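# Set the toppled nest block upright on the laser-marker table

## Task

Get the nest block that has tipped over standing upright on the worktable of the laser marker. It only counts if the block stays upright by itself at the end, not while the robot is still holding it in place.

## Robot and tools

Robot: two arms, left_arm and right_arm, each with a parallel two-finger gripper. Their bases sit in the scene frame at left_arm (-0.005, +0.236, 0) m, quat_wxyz (+0.999, 0, 0, -0.054), and right_arm (+0.014, -0.282, 0) m, quat_wxyz (+0.996, 0, 0, +0.091).

Scene frame: origin on the tabletop midway between the arms. +x points out over the table, +z points up, and left_arm is on the +y side. The arm names do not tell you which side of a camera image an arm appears on.

Gripper frame: the fingers point along the gripper's +z and close along its y. The reported end_effector_position is the pinch point between the pads, roughly 1 cm behind the fingertips.

Joint ranges (rad), base to hand: waist -2.880 to 2.880, shoulder 0.000 to 3.142, elbow 0.000 to 3.019, wrist pitch -1.693 to 1.571, wrist yaw -1.571 to 1.571, wrist roll -2.094 to 2.094. The elbow will not lock fully straight.

The row format, shared by execute_actions and move: one flat list of 14 numbers covering both arms, each in [-1, 1]. The order is dx, dy, dz, rx, ry, rz, opening for left_arm, then the same seven for right_arm. All 14 are needed even if only one arm should move. The first six numbers of an arm are an offset, not a pose. They are expressed in that gripper's own axes and measured from its pose at the start of the action. A value of 1.0 equals 0.6 m of travel or 180 degrees, and rx, ry, rz together form one rotation vector. The opening is absolute: +1 is fully open (0.094 m) and -1 is closed.

execute_actions(actions): a list of actions, run in order. Each action is a table of up to 15 rows, each row lasting one control step of 1/30 s. If a table has fewer than 15 rows, its last row is held for the remaining steps. Every row in an action is an offset from the same start pose, not from the row before it. For the first action of a call, that start is the last pose reported in this scene. An empty list just returns the state and images.

move(target, speed, blocking): drives each gripper in a straight line toward its target, given as one 14-number row. The offsets are measured from the pose in the scene's most recent result. Both paths finish together and take 0.5 to 10 s; anything longer is cut off at 10 s, short of the target. speed is the top speed in m/s, from 0.002 to 0.5 (default 0.25). Turning is capped at twice that value in rad/s. Paths do not avoid obstacles or the other arm. A gripper can lag, drift off the line or overshoot the speed, especially when the arm is nearly straight. Faster contact hits harder, and aiming deeper past a contact presses harder. The opening is sent at the start.

With blocking=false, the result comes back after 0.5 s while the arm keeps going. Until a result shows the move has ended, call wait or stop; other moves and execute_actions are refused. The result adds a "move:" line giving the ending (done, off_target, moving, held, fault) and the limits that acted, plus each gripper's distance from its target. limits=paced means the sent pose was clipped. limits=held means a check blocked some steps, after which the arm may suddenly move fast.

wait(seconds): lets the scene run for 0 to 10 s while the arms keep their last command. A running move carries on, and the wait returns early if the move ends. stop(): brakes a running move to rest. A fast arm needs room to brake, and the fingers keep moving. zoom_image(camera, region): gives a closer view of cam_head_left or cam_head_right. region is [x0, y0, x1, y1] in image pixels from the top-left corner, at most 504 by 504. read_manual(section): returns only the URDF licence texts. finished_scene(scene): pass the current scene number to end it. This cannot be undone, so call it only once the block stands on its own.

Controller behaviour: at each step, the commanded pose is clipped to within 70 mm and 16 degrees of the measured pose. A distant target can therefore take several actions, and after an action the arm goes no further than its last clipped pose. If position and orientation conflict, position wins. Arms tend to finish a centimetre or more low, and sending zero offsets can let them sag further. To hold an arm still, send the correction back to its intended pose in the first call of a reply, then zeros, aiming higher if it still sags. "Hand target" lines show where each gripper is being driven. A "pose unreachable" line means a clearance check altered or blocked that arm's command. Printed hand positions can be off, more so at long reach.

Gripping: grip_measured is the finger opening on the same scale as the command. The last value in Joint positions is the opening in metres. Readings may carry a fixed error of about 1 mm per gripper. To hold something, command about 0.03 below grip_measured for a firm grip, or less of a gap for a lighter one. Pad force tops out around 50 to 62 N and is lower on very thin parts.

Cameras: cam_head_left then cam_head_right, each 504x504, with the intrinsics as given.

Avoid: dropping the block, knocking anything off the table (this fails the task), slamming into things or pushing very hard, and letting the arms collide or press on each other. Occasionally a held part is tugged or a loose object is nudged, so check the block after releasing it. Holding loads heats the motors. A MOTOR HOT line appears at 85 °C, and at 100 °C the arm shuts off and drops with an OVER-TEMPERATURE FAULT. The simulation keeps running while you compose a reply, with the arms holding their last command.

Each tool is called by a JSON object that holds its "method" and its "body", one argument or row to a line.

## Session

{"method": "execute_actions", "body": {
  "actions": []
}}

Scene clock: 0.00 s.
left_arm: end_effector_position=(+0.7286, +0.6214, +0.2267) grip_measured=+1.000 end_effector_quat_wxyz=(+0.310, -0.400, +0.730, -0.460) | right_arm: end_effector_position=(+0.1129, -0.0563, +0.3915) grip_measured=+1.000 end_effector_quat_wxyz=(+0.639, -0.708, +0.293, -0.067)
Joint positions: left_arm=[ 0.766  2.262  2.173 -0.689  0.992 -0.788  0.094] | right_arm=[ 1.161  0.189  0.64  -0.632  0.265 -1.235  0.094]
Joint velocities: left_arm=[-0.005 -0.005  0.002  0.012 -0.066 -0.007  0.   ] | right_arm=[-0.005  0.005  0.002  0.012  0.022 -0.037  0.   ]
Hand target (left_arm): +0.732, +0.624, +0.249; +0.328, -0.387, +0.730, -0.457
Hand target (right_arm): +0.112, -0.060, +0.406; -0.650, +0.699, -0.292, +0.065

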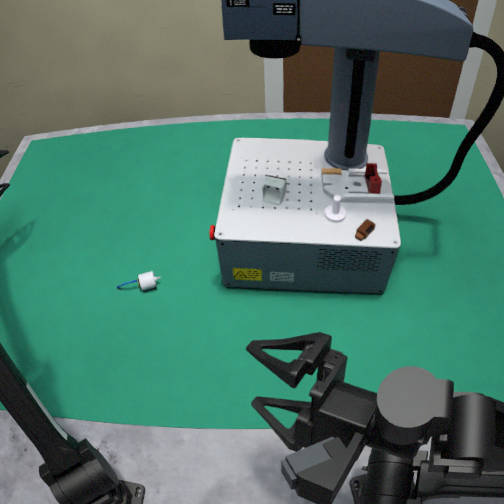

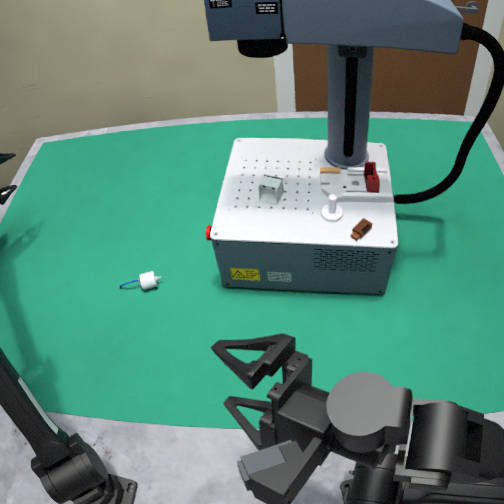

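{"method": "zoom_image", "body": {
  "camera": "cam_head_left",
  "region": [200, 130, 410, 260]
}}

{"method": "zoom_image", "body": {
  "camera": "cam_head_right",
  "region": [200, 130, 410, 260]
}}

Region (200, 130, 410, 260) of cam_head_left's 504x504 image, scaled by 2.400, with more detail than that image has; it fills the top 312 rows of this view, and the rest is white.

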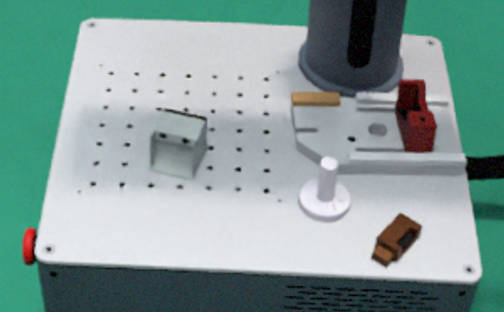

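Region (200, 130, 410, 260) of cam_head_right's 504x504 image, scaled by 2.400, with more detail than that image has; it fills the top 312 rows of this view, and the rest is white.

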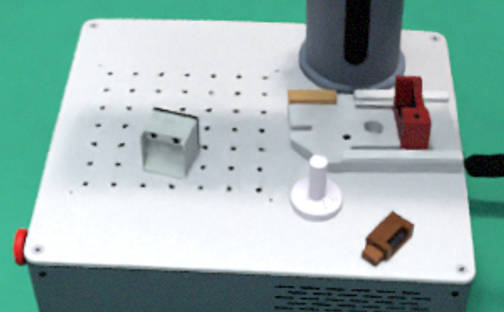

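{"method": "zoom_image", "body": {
  "camera": "cam_head_left",
  "region": [245, 160, 305, 220]
}}

{"method": "zoom_image", "body": {
  "camera": "cam_head_left",
  "region": [315, 155, 405, 245]
}}

Region (245, 160, 305, 220) of cam_head_left's 504x504 image, scaled by 8.400, with more detail than that image has.

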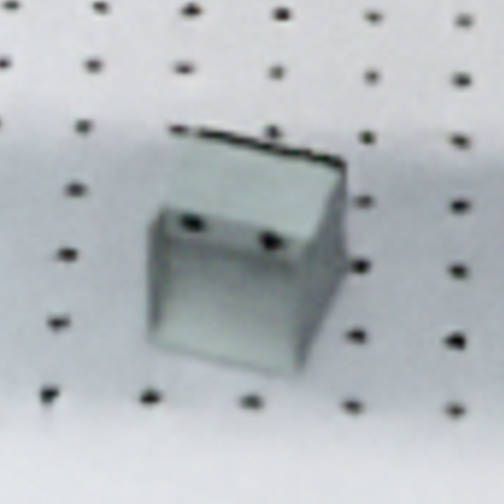

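Region (315, 155, 405, 245) of cam_head_left's 504x504 image, scaled by 5.600, with more detail than that image has.

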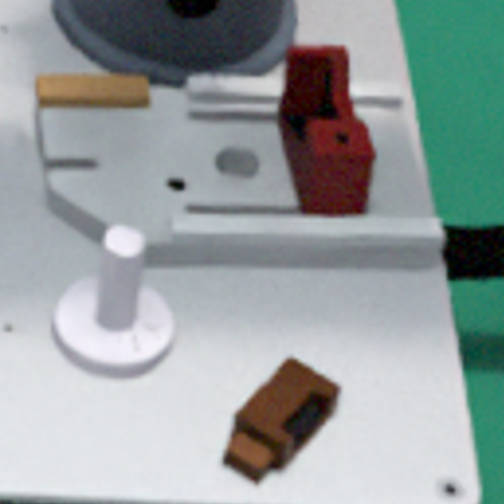

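{"method": "move", "body": {
  "target": [0.904,-0.043,-0.176,-0.0716,-0.0464,0.434,1,0,0,0,0,0,0,1],
  "speed": 0.4
}}

Scene clock: 4.80 s.
left_arm: end_effector_position=(+0.3854, +0.1901, +0.2438) grip_measured=+1.000 end_effector_quat_wxyz=(+0.544, +0.084, +0.833, -0.059) | right_arm: end_effector_position=(+0.1129, -0.0563, +0.3915) grip_measured=+1.000 end_effector_quat_wxyz=(+0.639, -0.708, +0.293, -0.067)
Joint positions: left_arm=[ 0.052  0.781  0.509 -0.144  0.14   0.055  0.094] | right_arm=[ 1.161  0.189  0.64  -0.632  0.265 -1.235  0.094]
Joint velocities: left_arm=[-0.015 -0.024 -0.007 -0.007  0.007 -0.007  0.   ] | right_arm=[ 0.005  0.005 -0.017 -0.012  0.037 -0.037  0.   ]
Hand target (left_arm): +0.383, +0.189, +0.235; +0.535, +0.089, +0.839, -0.056
Hand target (right_arm): +0.113, -0.056, +0.392; -0.639, +0.708, -0.293, +0.067
Off the commanded pose (left_arm): 0.002 m, 1 deg.
Off the commanded pose (right_arm): 0.000 m, 0 deg.
move: done

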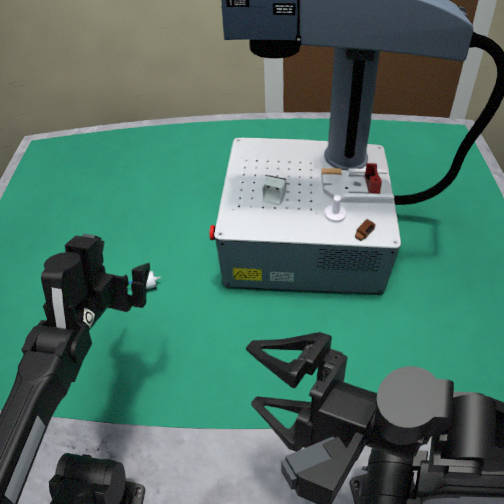

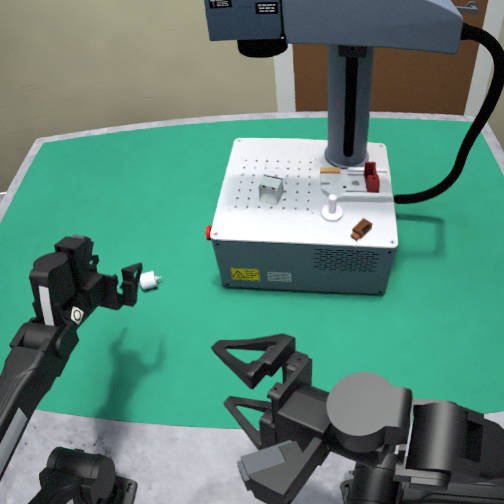

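{"method": "move", "body": {
  "target": [-0.116,-0.27,0.225,0,0,0,1,0,0,0,0,0,0,1]
}}

Scene clock: 6.73 s.
left_arm: end_effector_position=(+0.4814, +0.0165, +0.2133) grip_measured=+1.000 end_effector_quat_wxyz=(+0.511, +0.096, +0.853, -0.042) | right_arm: end_effector_position=(+0.1129, -0.0563, +0.3915) grip_measured=+1.000 end_effector_quat_wxyz=(+0.639, -0.708, +0.293, -0.067)
Joint positions: left_arm=[-0.405  1.304  0.808 -0.021 -0.28  -0.125  0.094] | right_arm=[ 1.161  0.189  0.64  -0.632  0.265 -1.235  0.094]
Joint velocities: left_arm=[-0.005  0.005  0.002 -0.012 -0.037 -0.037  0.   ] | right_arm=[-0.015  0.015 -0.017  0.002 -0.022 -0.051  0.   ]
Hand target (left_arm): +0.497, +0.004, +0.254; +0.544, +0.084, +0.833, -0.059
Hand target (right_arm): +0.113, -0.056, +0.392; -0.639, +0.708, -0.293, +0.067
Off the commanded pose (left_arm): 0.048 m, 5 deg.
Off the commanded pose (right_arm): 0.000 m, 0 deg.
move: off_target (left_arm)

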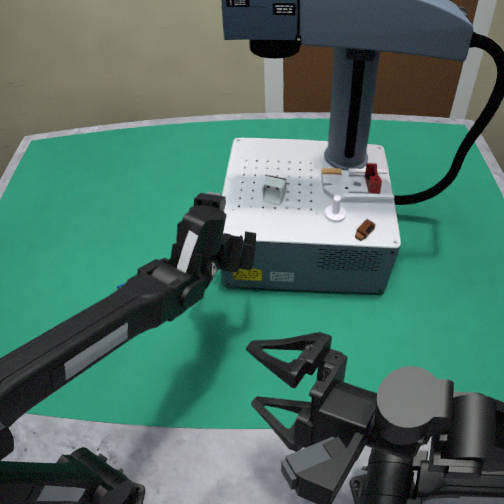

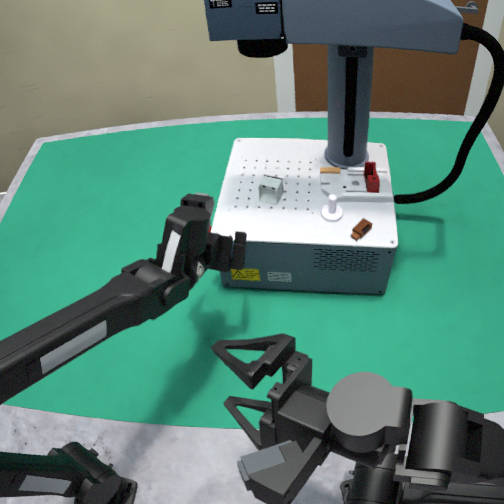

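{"method": "move", "body": {
  "target": [-0.173,-0.035,0.153,0,-0.025,0,1,0,0,0,0,0,0,1]
}}

Scene clock: 8.23 s.
left_arm: end_effector_position=(+0.5850, -0.0322, +0.2302) grip_measured=+1.000 end_effector_quat_wxyz=(+0.524, +0.101, +0.844, -0.043) | right_arm: end_effector_position=(+0.1129, -0.0563, +0.3915) grip_measured=+1.000 end_effector_quat_wxyz=(+0.639, -0.708, +0.293, -0.067)
Joint positions: left_arm=[-0.388  1.573  1.118 -0.026 -0.264 -0.097  0.094] | right_arm=[ 1.161  0.189  0.64  -0.632  0.265 -1.235  0.094]
Joint velocities: left_arm=[-0.024 -0.005 -0.002 -0.012  0.066  0.022  0.   ] | right_arm=[-0.005 -0.005  0.007 -0.002 -0.066  0.022  0.   ]
Hand target (left_arm): +0.602, -0.032, +0.261; +0.544, +0.095, +0.833, -0.045
Hand target (right_arm): +0.113, -0.056, +0.392; -0.639, +0.708, -0.293, +0.067
Off the commanded pose (left_arm): 0.036 m, 3 deg.
Off the commanded pose (right_arm): 0.000 m, 0 deg.
move: off_target (left_arm)

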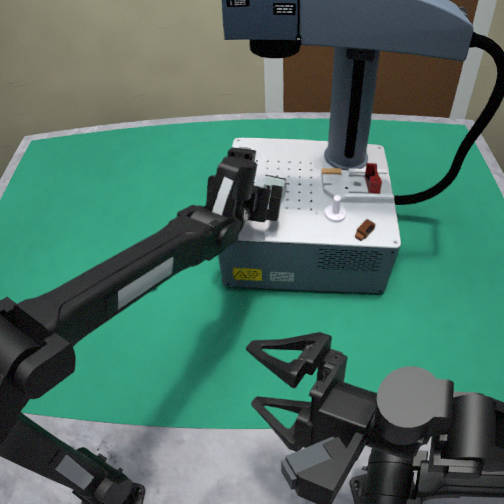

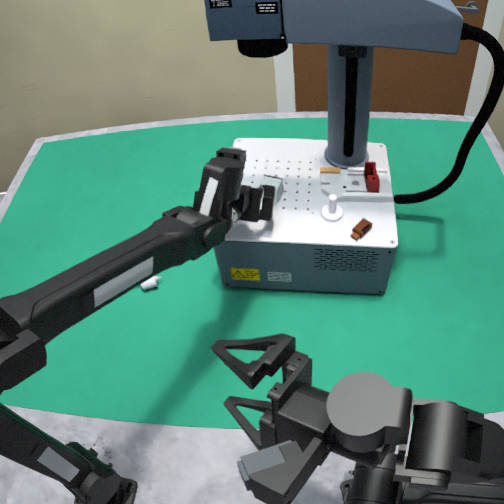

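{"method": "move", "body": {
  "target": [-0.025,-0.025,0.092,0,-0.015,0,1,0,0,0,0,0,0,1],
  "speed": 0.1
}}

{"method": "zoom_image", "body": {
  "camera": "cam_head_left",
  "region": [200, 130, 340, 260]
}}

{"method": "zoom_image", "body": {
  "camera": "cam_head_right",
  "region": [200, 130, 340, 260]
}}

Scene clock: 10.13 s.
left_arm: end_effector_position=(+0.6181, -0.0502, +0.2000) grip_measured=+1.000 end_effector_quat_wxyz=(+0.526, +0.101, +0.844, -0.043) | right_arm: end_effector_position=(+0.1129, -0.0563, +0.3915) grip_measured=+1.000 end_effector_quat_wxyz=(+0.639, -0.708, +0.293, -0.067)
Joint positions: left_arm=[-0.388  1.7    1.188  0.034 -0.263 -0.097  0.094] | right_arm=[ 1.161  0.189  0.64  -0.632  0.265 -1.235  0.094]
Joint velocities: left_arm=[-0.005 -0.005  0.007 -0.007 -0.022 -0.037  0.   ] | right_arm=[ 0.005 -0.015  0.017  0.002 -0.022  0.007  0.   ]
Hand target (left_arm): +0.635, -0.058, +0.219; +0.544, +0.100, +0.832, -0.045
Hand target (right_arm): +0.113, -0.056, +0.392; -0.639, +0.708, -0.293, +0.067
Off the commanded pose (left_arm): 0.027 m, 3 deg.
Off the commanded pose (right_arm): 0.000 m, 0 deg.
move: off_target (left_arm)

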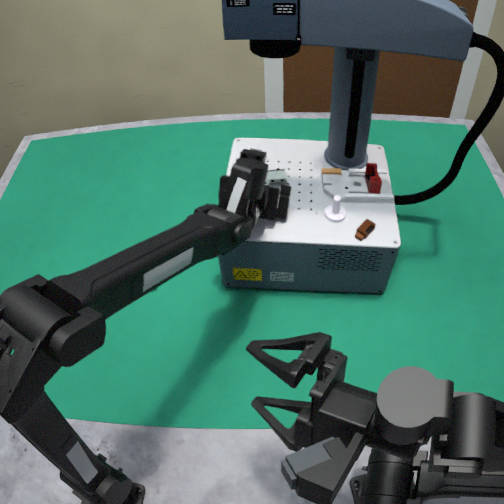

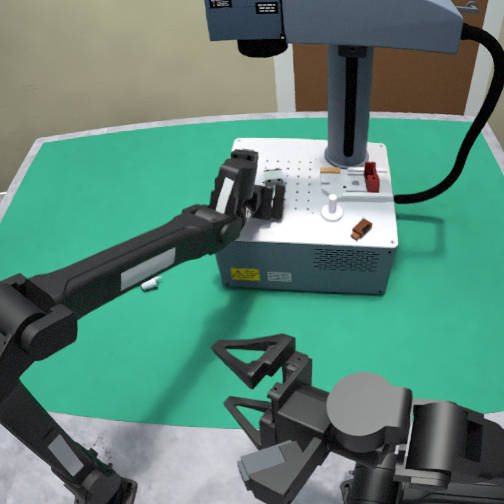

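Region (200, 130, 340, 260) of cam_head_left's 504x504 image, scaled by 3.600, with more detail than that image has; it fills the top 468 rows of this view, and the rest is white.

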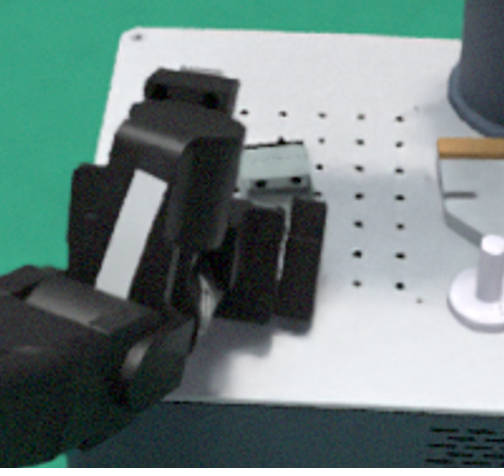

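Region (200, 130, 340, 260) of cam_head_right's 504x504 image, scaled by 3.600, with more detail than that image has; it fills the top 468 rows of this view, and the rest is white.

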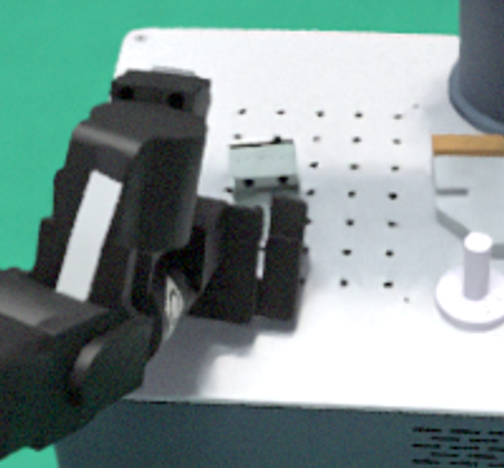

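{"method": "move", "body": {
  "target": [-0.05,0.1,-0.08,0,-0.015,0,1,0,0,0,0,0,0,1],
  "speed": 0.1
}}

{"method": "zoom_image", "body": {
  "camera": "cam_head_left",
  "region": [200, 130, 340, 260]
}}

{"method": "zoom_image", "body": {
  "camera": "cam_head_right",
  "region": [200, 130, 340, 260]
}}

Scene clock: 11.90 s.
left_arm: end_effector_position=(+0.6040, +0.0041, +0.2516) grip_measured=+1.000 end_effector_quat_wxyz=(+0.549, +0.099, +0.828, -0.051) | right_arm: end_effector_position=(+0.1129, -0.0563, +0.3915) grip_measured=+1.000 end_effector_quat_wxyz=(+0.639, -0.708, +0.293, -0.067)
Joint positions: left_arm=[-0.305  1.55   1.112  0.028 -0.184 -0.054  0.094] | right_arm=[ 1.161  0.189  0.64  -0.632  0.265 -1.235  0.094]
Joint velocities: left_arm=[-0.005  0.005 -0.002 -0.017 -0.051 -0.007  0.   ] | right_arm=[-0.015 -0.015  0.017  0.002 -0.022  0.022  0.   ]
Hand target (left_arm): +0.601, +0.012, +0.250; +0.545, +0.100, +0.831, -0.046
Hand target (right_arm): +0.113, -0.056, +0.392; -0.639, +0.708, -0.293, +0.067
Off the commanded pose (left_arm): 0.010 m, 1 deg.
Off the commanded pose (right_arm): 0.000 m, 0 deg.
move: done

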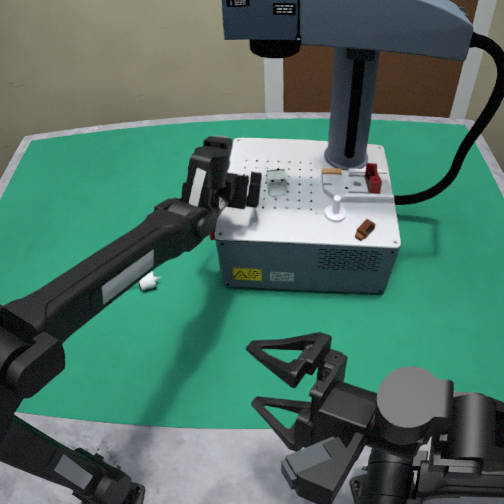

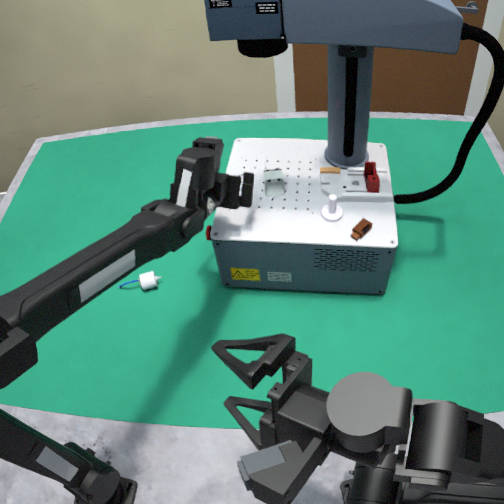

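Region (200, 130, 340, 260) of cam_head_left's 504x504 image, scaled by 3.600, with more detail than that image has; it fills the top 468 rows of this view, and the rest is white.

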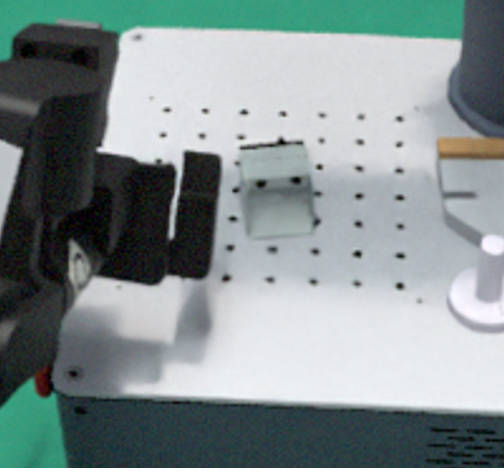

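Region (200, 130, 340, 260) of cam_head_right's 504x504 image, scaled by 3.600, with more detail than that image has; it fills the top 468 rows of this view, and the rest is white.

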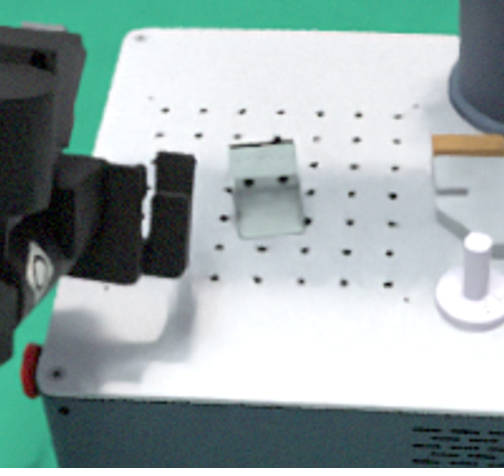

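{"method": "move", "body": {
  "target": [0.045,-0.145,0.052,-0.065,0,-0.03,1,0,0,0,0,0,0,1],
  "speed": 0.1
}}

{"method": "zoom_image", "body": {
  "camera": "cam_head_left",
  "region": [200, 130, 340, 260]
}}

{"method": "zoom_image", "body": {
  "camera": "cam_head_right",
  "region": [200, 130, 340, 260]
}}

Scene clock: 14.27 s.
left_arm: end_effector_position=(+0.5922, -0.0674, +0.1970) grip_measured=+1.000 end_effector_quat_wxyz=(+0.545, +0.006, +0.838, +0.017) | right_arm: end_effector_position=(+0.1129, -0.0563, +0.3915) grip_measured=+1.000 end_effector_quat_wxyz=(+0.639, -0.708, +0.293, -0.067)
Joint positions: left_arm=[-0.501  1.712  1.18   0.029 -0.571 -0.25   0.094] | right_arm=[ 1.161  0.189  0.64  -0.632  0.265 -1.235  0.094]
Joint velocities: left_arm=[-0.005 -0.015  0.022 -0.017  0.007 -0.007  0.   ] | right_arm=[-0.005  0.005  0.007  0.002 -0.022 -0.051  0.   ]
Hand target (left_arm): +0.602, -0.082, +0.212; +0.554, +0.003, +0.832, +0.007
Hand target (right_arm): +0.113, -0.056, +0.392; -0.639, +0.708, -0.293, +0.067
Off the commanded pose (left_arm): 0.025 m, 2 deg.
Off the commanded pose (right_arm): 0.000 m, 0 deg.
move: off_target (left_arm)

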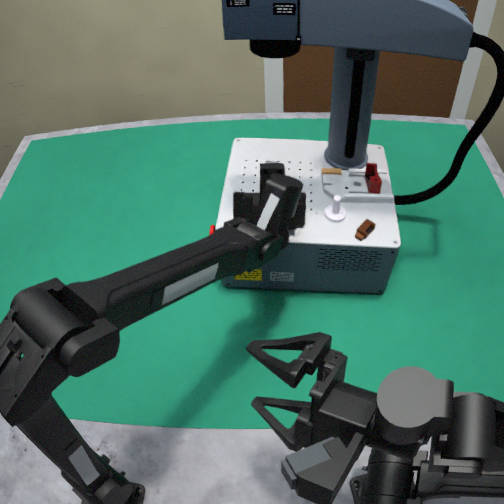

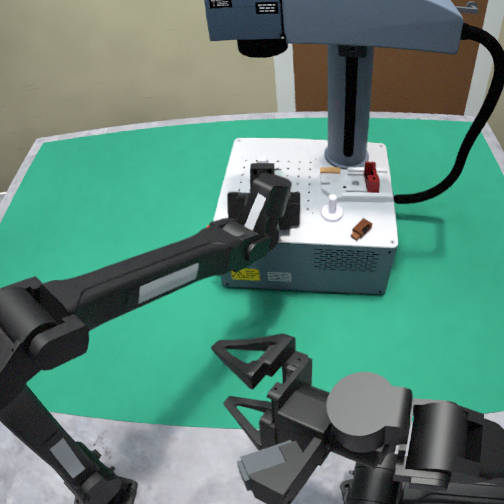

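Region (200, 130, 340, 260) of cam_head_left's 504x504 image, scaled by 3.600, with more detail than that image has; it fills the top 468 rows of this view, and the rest is white.

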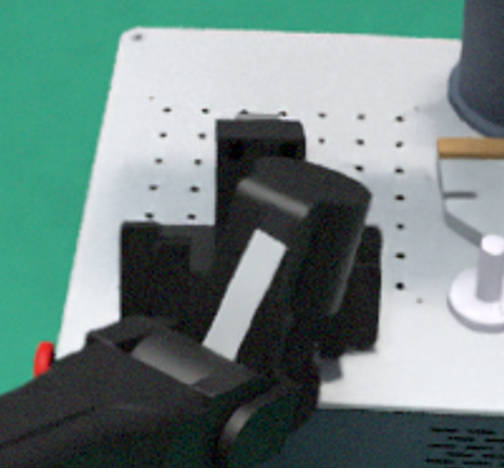

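Region (200, 130, 340, 260) of cam_head_right's 504x504 image, scaled by 3.600, with more detail than that image has; it fills the top 468 rows of this view, and the rest is white.

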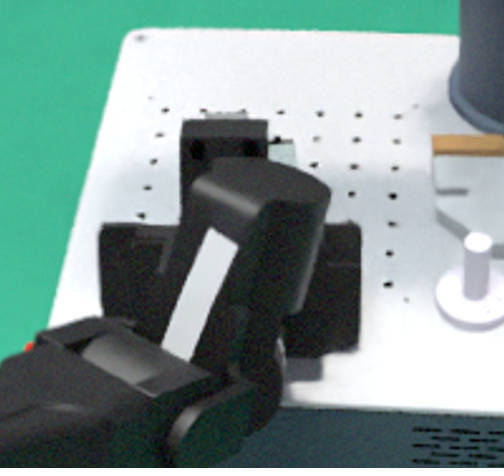

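{"method": "move", "body": {
  "target": [-0.066,-0.047,0.085,0,0,0,1,0,0,0,0,0,0,1],
  "speed": 0.05
}}

{"method": "zoom_image", "body": {
  "camera": "cam_head_left",
  "region": [200, 130, 340, 260]
}}

{"method": "zoom_image", "body": {
  "camera": "cam_head_right",
  "region": [200, 130, 340, 260]
}}

Scene clock: 16.57 s.
left_arm: end_effector_position=(+0.6364, -0.0958, +0.1982) grip_measured=+1.000 end_effector_quat_wxyz=(+0.539, +0.010, +0.842, +0.016) | right_arm: end_effector_position=(+0.1129, -0.0563, +0.3915) grip_measured=+1.000 end_effector_quat_wxyz=(+0.639, -0.708, +0.293, -0.067)
Joint positions: left_arm=[-0.496  1.829  1.36  -0.047 -0.556 -0.251  0.094] | right_arm=[ 1.161  0.189  0.64  -0.632  0.265 -1.235  0.094]
Joint velocities: left_arm=[ 0.005 -0.015 -0.007 -0.022 -0.066 -0.037  0.   ] | right_arm=[-0.015  0.005  0.002 -0.012  0.081 -0.051  0.   ]
Hand target (left_arm): +0.654, -0.095, +0.212; +0.546, +0.006, +0.838, +0.017
Hand target (right_arm): +0.113, -0.056, +0.392; -0.639, +0.708, -0.293, +0.067
Off the commanded pose (left_arm): 0.023 m, 1 deg.
Off the commanded pose (right_arm): 0.000 m, 0 deg.
move: off_target (left_arm)

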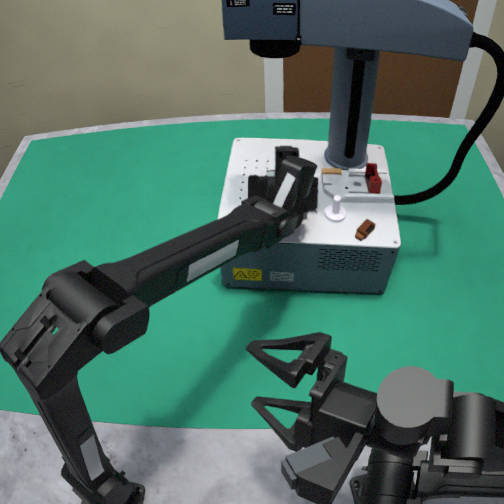

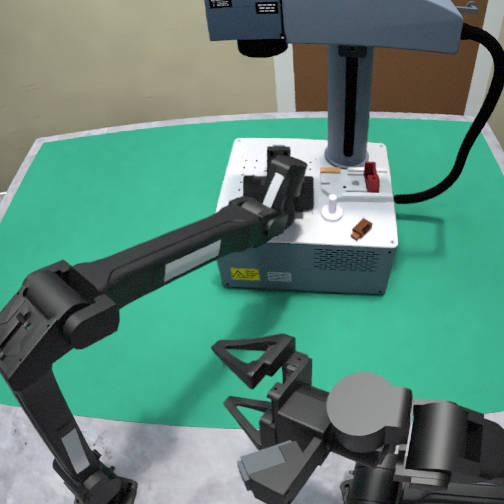

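Region (200, 130, 340, 260) of cam_head_left's 504x504 image, scaled by 3.600, with more detail than that image has; it fills the top 468 rows of this view, and the rest is white.

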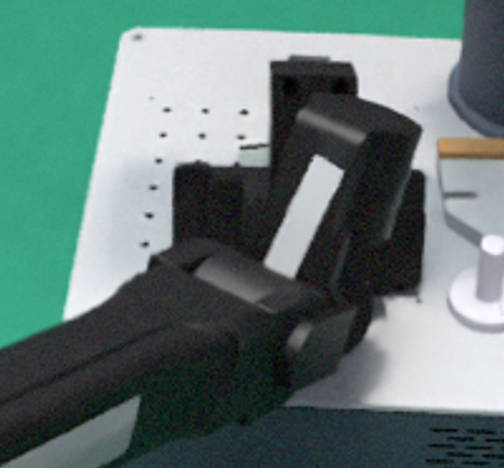

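Region (200, 130, 340, 260) of cam_head_right's 504x504 image, scaled by 3.600, with more detail than that image has; it fills the top 468 rows of this view, and the rest is white.

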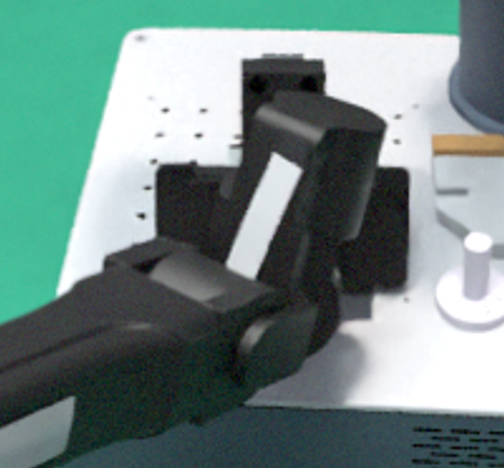

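{"method": "move", "body": {
  "target": [-0.042,0.035,0.036,0,0,0,1,0,0,0,0,0,0,1],
  "speed": 0.05
}}

{"method": "move", "body": {
  "target": [-0.03,0,0.015,0,0,0,-0.6,0,0,0,0,0,0,1],
  "speed": 0.05
}}

Scene clock: 18.20 s.
left_arm: end_effector_position=(+0.6498, -0.0766, +0.1978) grip_measured=+1.000 end_effector_quat_wxyz=(+0.532, +0.011, +0.846, +0.013) | right_arm: end_effector_position=(+0.1129, -0.0563, +0.3915) grip_measured=+1.000 end_effector_quat_wxyz=(+0.639, -0.708, +0.293, -0.067)
Joint positions: left_arm=[-0.454  1.829  1.367 -0.058 -0.511 -0.236  0.094] | right_arm=[ 1.161  0.189  0.64  -0.632  0.265 -1.235  0.094]
Joint velocities: left_arm=[-0.005 -0.015 -0.007  0.007  0.066  0.037  0.   ] | right_arm=[-0.005 -0.015 -0.012 -0.017  0.037  0.007  0.   ]
Hand target (left_arm): +0.665, -0.075, +0.213; +0.539, +0.010, +0.842, +0.015
Hand target (right_arm): +0.113, -0.056, +0.392; -0.639, +0.708, -0.293, +0.067
Off the commanded pose (left_arm): 0.023 m, 1 deg.
Off the commanded pose (right_arm): 0.000 m, 0 deg.
move: off_target (left_arm)

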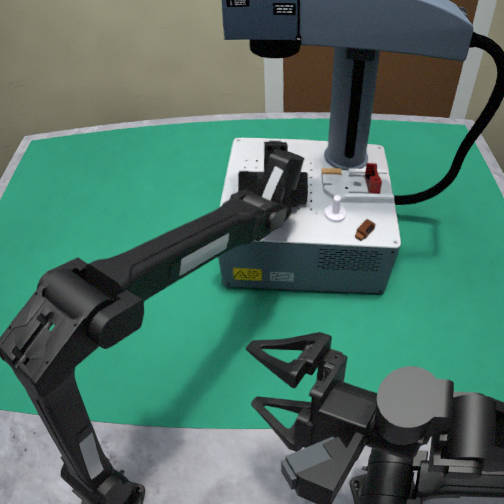

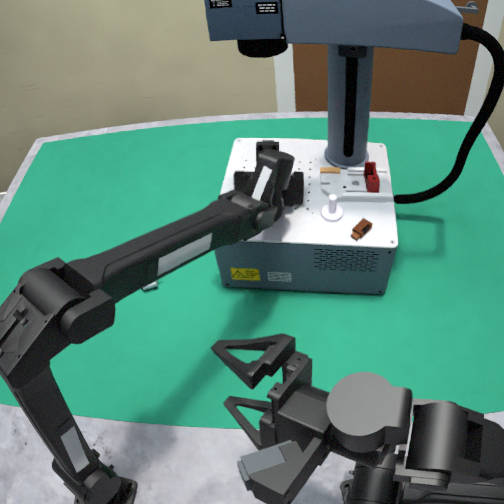

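Scene clock: 18.90 s.
left_arm: end_effector_position=(+0.6493, -0.0770, +0.1969) grip_measured=-0.157 end_effector_quat_wxyz=(+0.527, +0.014, +0.850, +0.014) | right_arm: end_effector_position=(+0.1129, -0.0563, +0.3915) grip_measured=+1.000 end_effector_quat_wxyz=(+0.639, -0.708, +0.293, -0.067)
Joint positions: left_arm=[-0.453  1.829  1.373 -0.077 -0.505 -0.236  0.04 ] | right_arm=[ 1.161  0.189  0.64  -0.632  0.265 -1.235  0.094]
Joint velocities: left_arm=[-0.005  0.005  0.007  0.002 -0.037 -0.007  0.   ] | right_arm=[-0.015 -0.005  0.007  0.007  0.037  0.037  0.   ]
Hand target (left_arm): +0.665, -0.077, +0.210; +0.533, +0.011, +0.846, +0.013
Hand target (right_arm): +0.113, -0.056, +0.392; -0.639, +0.708, -0.293, +0.067
Off the commanded pose (left_arm): 0.021 m, 1 deg.
Off the commanded pose (right_arm): 0.000 m, 0 deg.
move: off_target (left_arm)

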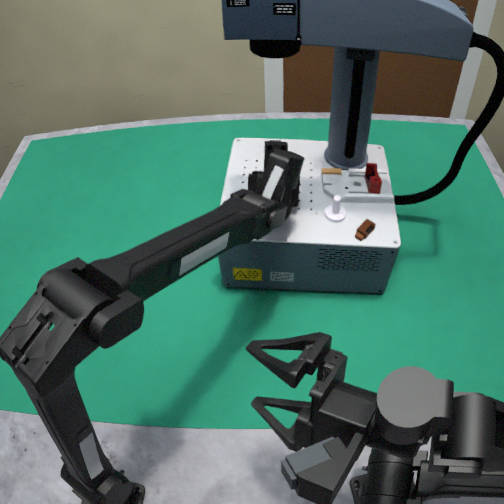

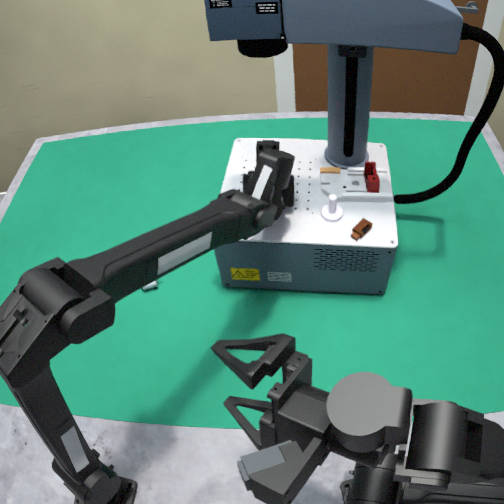

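{"method": "move", "body": {
  "target": [-0.06,0.065,-0.16,0,0.5,0,-0.2,0,0,0,0,0,0,1],
  "speed": 0.25
}}

Scene clock: 23.00 s.
left_arm: end_effector_position=(+0.5843, -0.0526, +0.2593) grip_measured=-0.157 end_effector_quat_wxyz=(+0.004, -0.016, +0.996, -0.088) | right_arm: end_effector_position=(+0.1129, -0.0563, +0.3915) grip_measured=+1.000 end_effector_quat_wxyz=(+0.639, -0.708, +0.293, -0.067)
Joint positions: left_arm=[-0.307  2.061  2.244 -1.672  0.157 -0.452  0.04 ] | right_arm=[ 1.161  0.189  0.64  -0.632  0.265 -1.235  0.094]
Joint velocities: left_arm=[-0.005  0.005  0.002 -0.012  0.051 -0.007 -0.   ] | right_arm=[-0.005  0.015  0.002 -0.002 -0.007 -0.007  0.   ]
Hand target (left_arm): +0.581, -0.043, +0.273; +0.009, -0.022, +0.995, -0.092
Hand target (right_arm): +0.113, -0.056, +0.392; -0.639, +0.708, -0.293, +0.067
Off the commanded pose (left_arm): 0.019 m, 30 deg; orientation clipped at the last step of the last action.
Off the commanded pose (right_arm): 0.000 m, 0 deg.
joint sent to its limit (left arm) — the command would take joint 4 (wrist pitch) past its lower limit, so that joint was sent only as far as its limit.
move: off_target (left_arm); limits=paced

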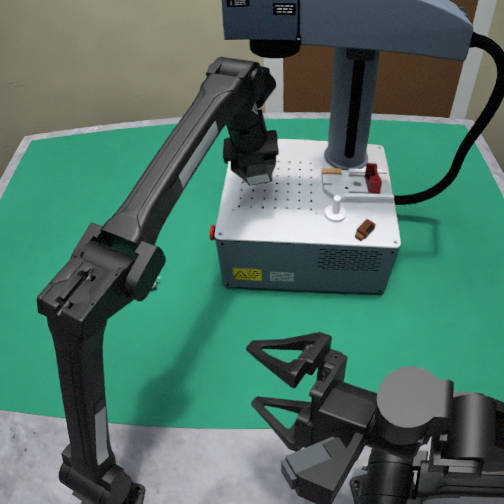

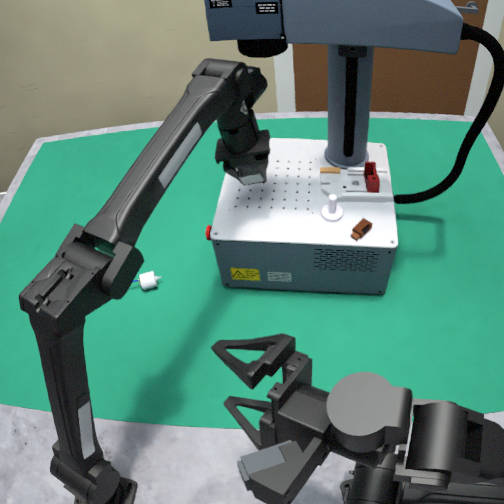

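{"method": "move", "body": {
  "target": [0,0,0.075,-0.056,0.04,0,-0.2,0,0,0,0,0,0,1],
  "speed": 0.06
}}

{"method": "zoom_image", "body": {
  "camera": "cam_head_right",
  "region": [200, 130, 340, 260]
}}

Scene clock: 25.90 s.
left_arm: end_effector_position=(+0.5911, -0.0534, +0.2164) grip_measured=-0.157 end_effector_quat_wxyz=(-0.004, -0.015, +0.999, -0.029) | right_arm: end_effector_position=(+0.1129, -0.0563, +0.3915) grip_measured=+1.000 end_effector_quat_wxyz=(+0.639, -0.708, +0.293, -0.067)
Joint positions: left_arm=[-0.33   2.125  2.244 -1.672  0.056 -0.467  0.04 ] | right_arm=[ 1.161  0.189  0.64  -0.632  0.265 -1.235  0.094]
Joint velocities: left_arm=[ 0.005  0.005  0.007  0.007 -0.037  0.022 -0.001] | right_arm=[-0.005 -0.015 -0.002 -0.007  0.022 -0.051  0.   ]
Hand target (left_arm): +0.584, -0.060, +0.214; -0.011, -0.012, +1.000, -0.024
Hand target (right_arm): +0.113, -0.056, +0.392; -0.639, +0.708, -0.293, +0.067
Off the commanded pose (left_arm): 0.010 m, 7 deg.
Off the commanded pose (right_arm): 0.000 m, 0 deg.
joint sent to its limit (left arm) — the command would take joint 4 (wrist pitch) past its lower limit, so that joint was sent only as far as its limit.
move: off_target (left_arm)

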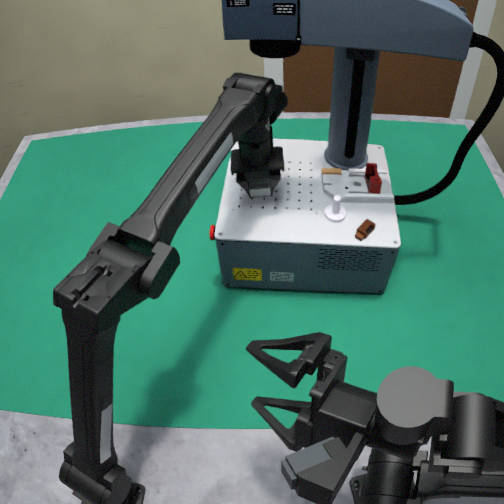

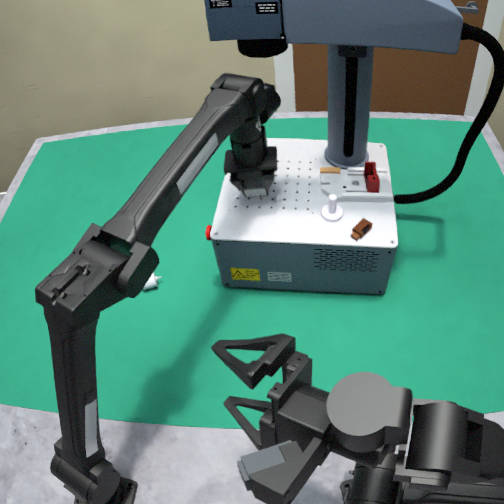

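Region (200, 130, 340, 260) of cam_head_right's 504x504 image, scaled by 3.600, with more detail than that image has; it fills the top 468 rows of this view, and the rest is white.

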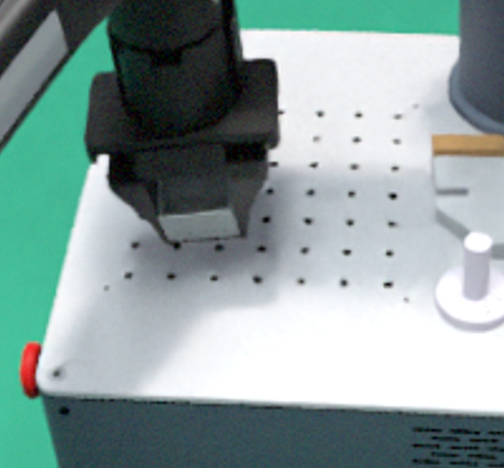

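Lower further with a light grip.

{"method": "move", "body": {
  "target": [0,0,0.035,-0.015,0,0,-0.165,0,0,0,0,0,0,1],
  "speed": 0.02
}}

{"method": "zoom_image", "body": {
  "camera": "cam_head_right",
  "region": [200, 130, 340, 260]
}}

Scene clock: 27.90 s.
left_arm: end_effector_position=(+0.5924, -0.0465, +0.1988) grip_measured=-0.152 end_effector_quat_wxyz=(-0.007, -0.016, +1.000, -0.006) | right_arm: end_effector_position=(+0.1129, -0.0563, +0.3915) grip_measured=+1.000 end_effector_quat_wxyz=(+0.639, -0.708, +0.293, -0.067)
Joint positions: left_arm=[-0.33   2.136  2.216 -1.659  0.017 -0.47   0.04 ] | right_arm=[ 1.161  0.189  0.64  -0.632  0.265 -1.235  0.094]
Joint velocities: left_arm=[-0.005 -0.005  0.007  0.007 -0.007 -0.037  0.001] | right_arm=[-0.005 -0.015 -0.007 -0.007  0.007 -0.037  0.   ]
Hand target (left_arm): +0.591, -0.054, +0.196; -0.004, -0.015, +1.000, -0.005
Hand target (right_arm): +0.113, -0.056, +0.392; -0.639, +0.708, -0.293, +0.067
Off the commanded pose (left_arm): 0.009 m, 0 deg.
Off the commanded pose (right_arm): 0.000 m, 0 deg.
move: done

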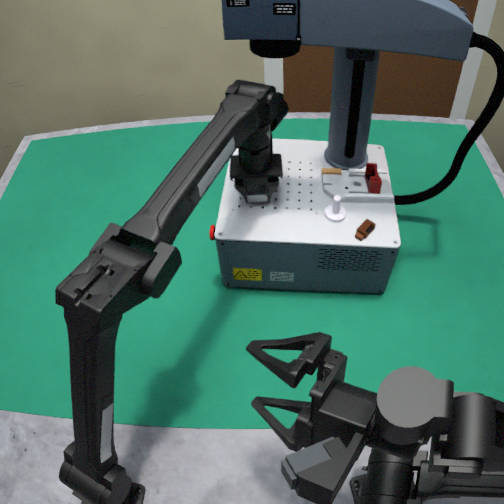

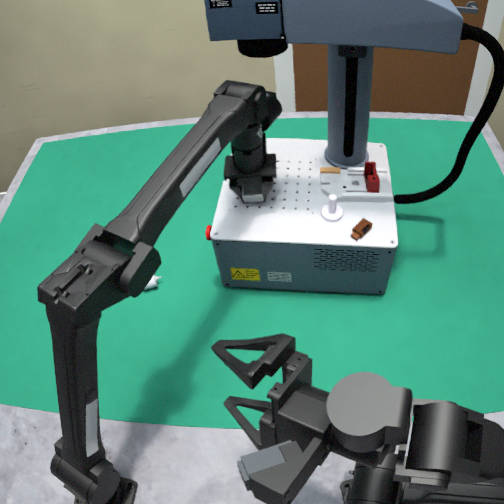

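Region (200, 130, 340, 260) of cam_head_right's 504x504 image, scaled by 3.600, with more detail than that image has; it fills the top 468 rows of this view, and the rest is white.

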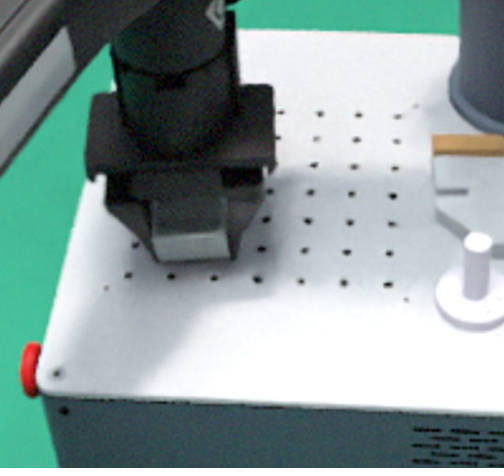

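No contact evident yet.

{"method": "move", "body": {
  "target": [0,0,0.03,0,0,0,-0.165,0,0,0,0,0,0,1],
  "speed": 0.02
}}

{"method": "zoom_image", "body": {
  "camera": "cam_head_right",
  "region": [200, 130, 340, 260]
}}

Scene clock: 29.63 s.
left_arm: end_effector_position=(+0.5921, -0.0464, +0.1935) grip_measured=-0.152 end_effector_quat_wxyz=(-0.003, -0.017, +1.000, -0.008) | right_arm: end_effector_position=(+0.1129, -0.0563, +0.3915) grip_measured=+1.000 end_effector_quat_wxyz=(+0.639, -0.708, +0.293, -0.067)
Joint positions: left_arm=[-0.33   2.124  2.183 -1.628  0.017 -0.471  0.04 ] | right_arm=[ 1.161  0.189  0.64  -0.632  0.265 -1.235  0.094]
Joint velocities: left_arm=[ 0.005  0.005 -0.012  0.017 -0.037 -0.007  0.   ] | right_arm=[ 0.015 -0.005  0.012 -0.012  0.007  0.007  0.   ]
Hand target (left_arm): +0.592, -0.046, +0.181; -0.008, -0.017, +1.000, -0.006
Hand target (right_arm): +0.113, -0.056, +0.392; -0.639, +0.708, -0.293, +0.067
Off the commanded pose (left_arm): 0.013 m, 1 deg.
Off the commanded pose (right_arm): 0.000 m, 0 deg.
move: off_target (left_arm)

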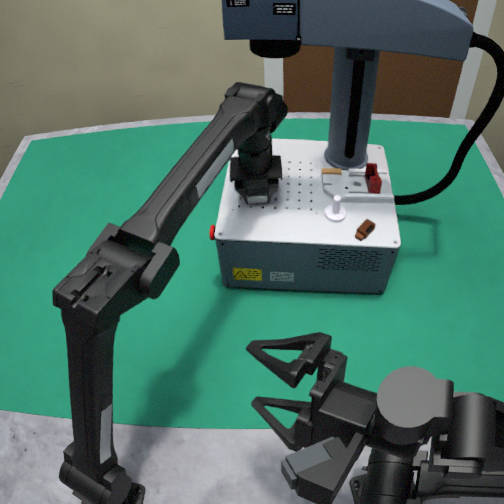

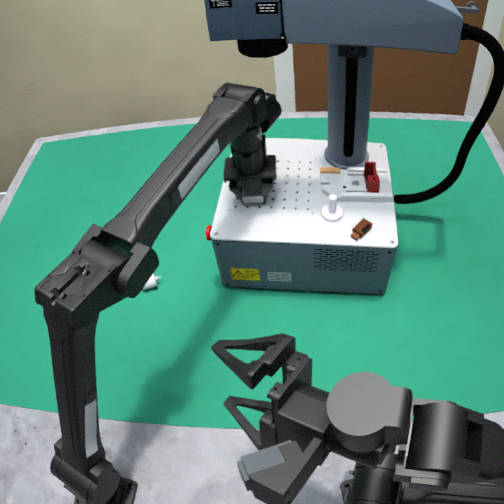

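Region (200, 130, 340, 260) of cam_head_right's 504x504 image, scaled by 3.600, with more detail than that image has; it fills the top 468 rows of this view, and the rest is white.

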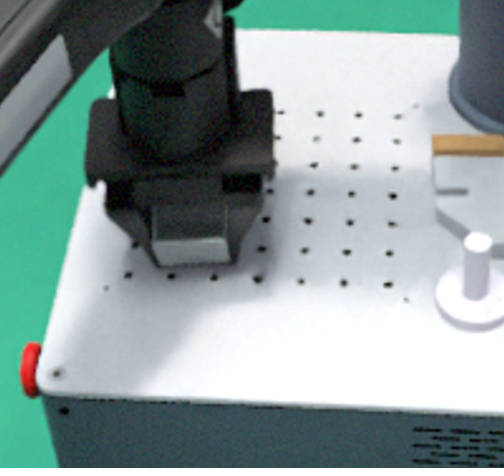

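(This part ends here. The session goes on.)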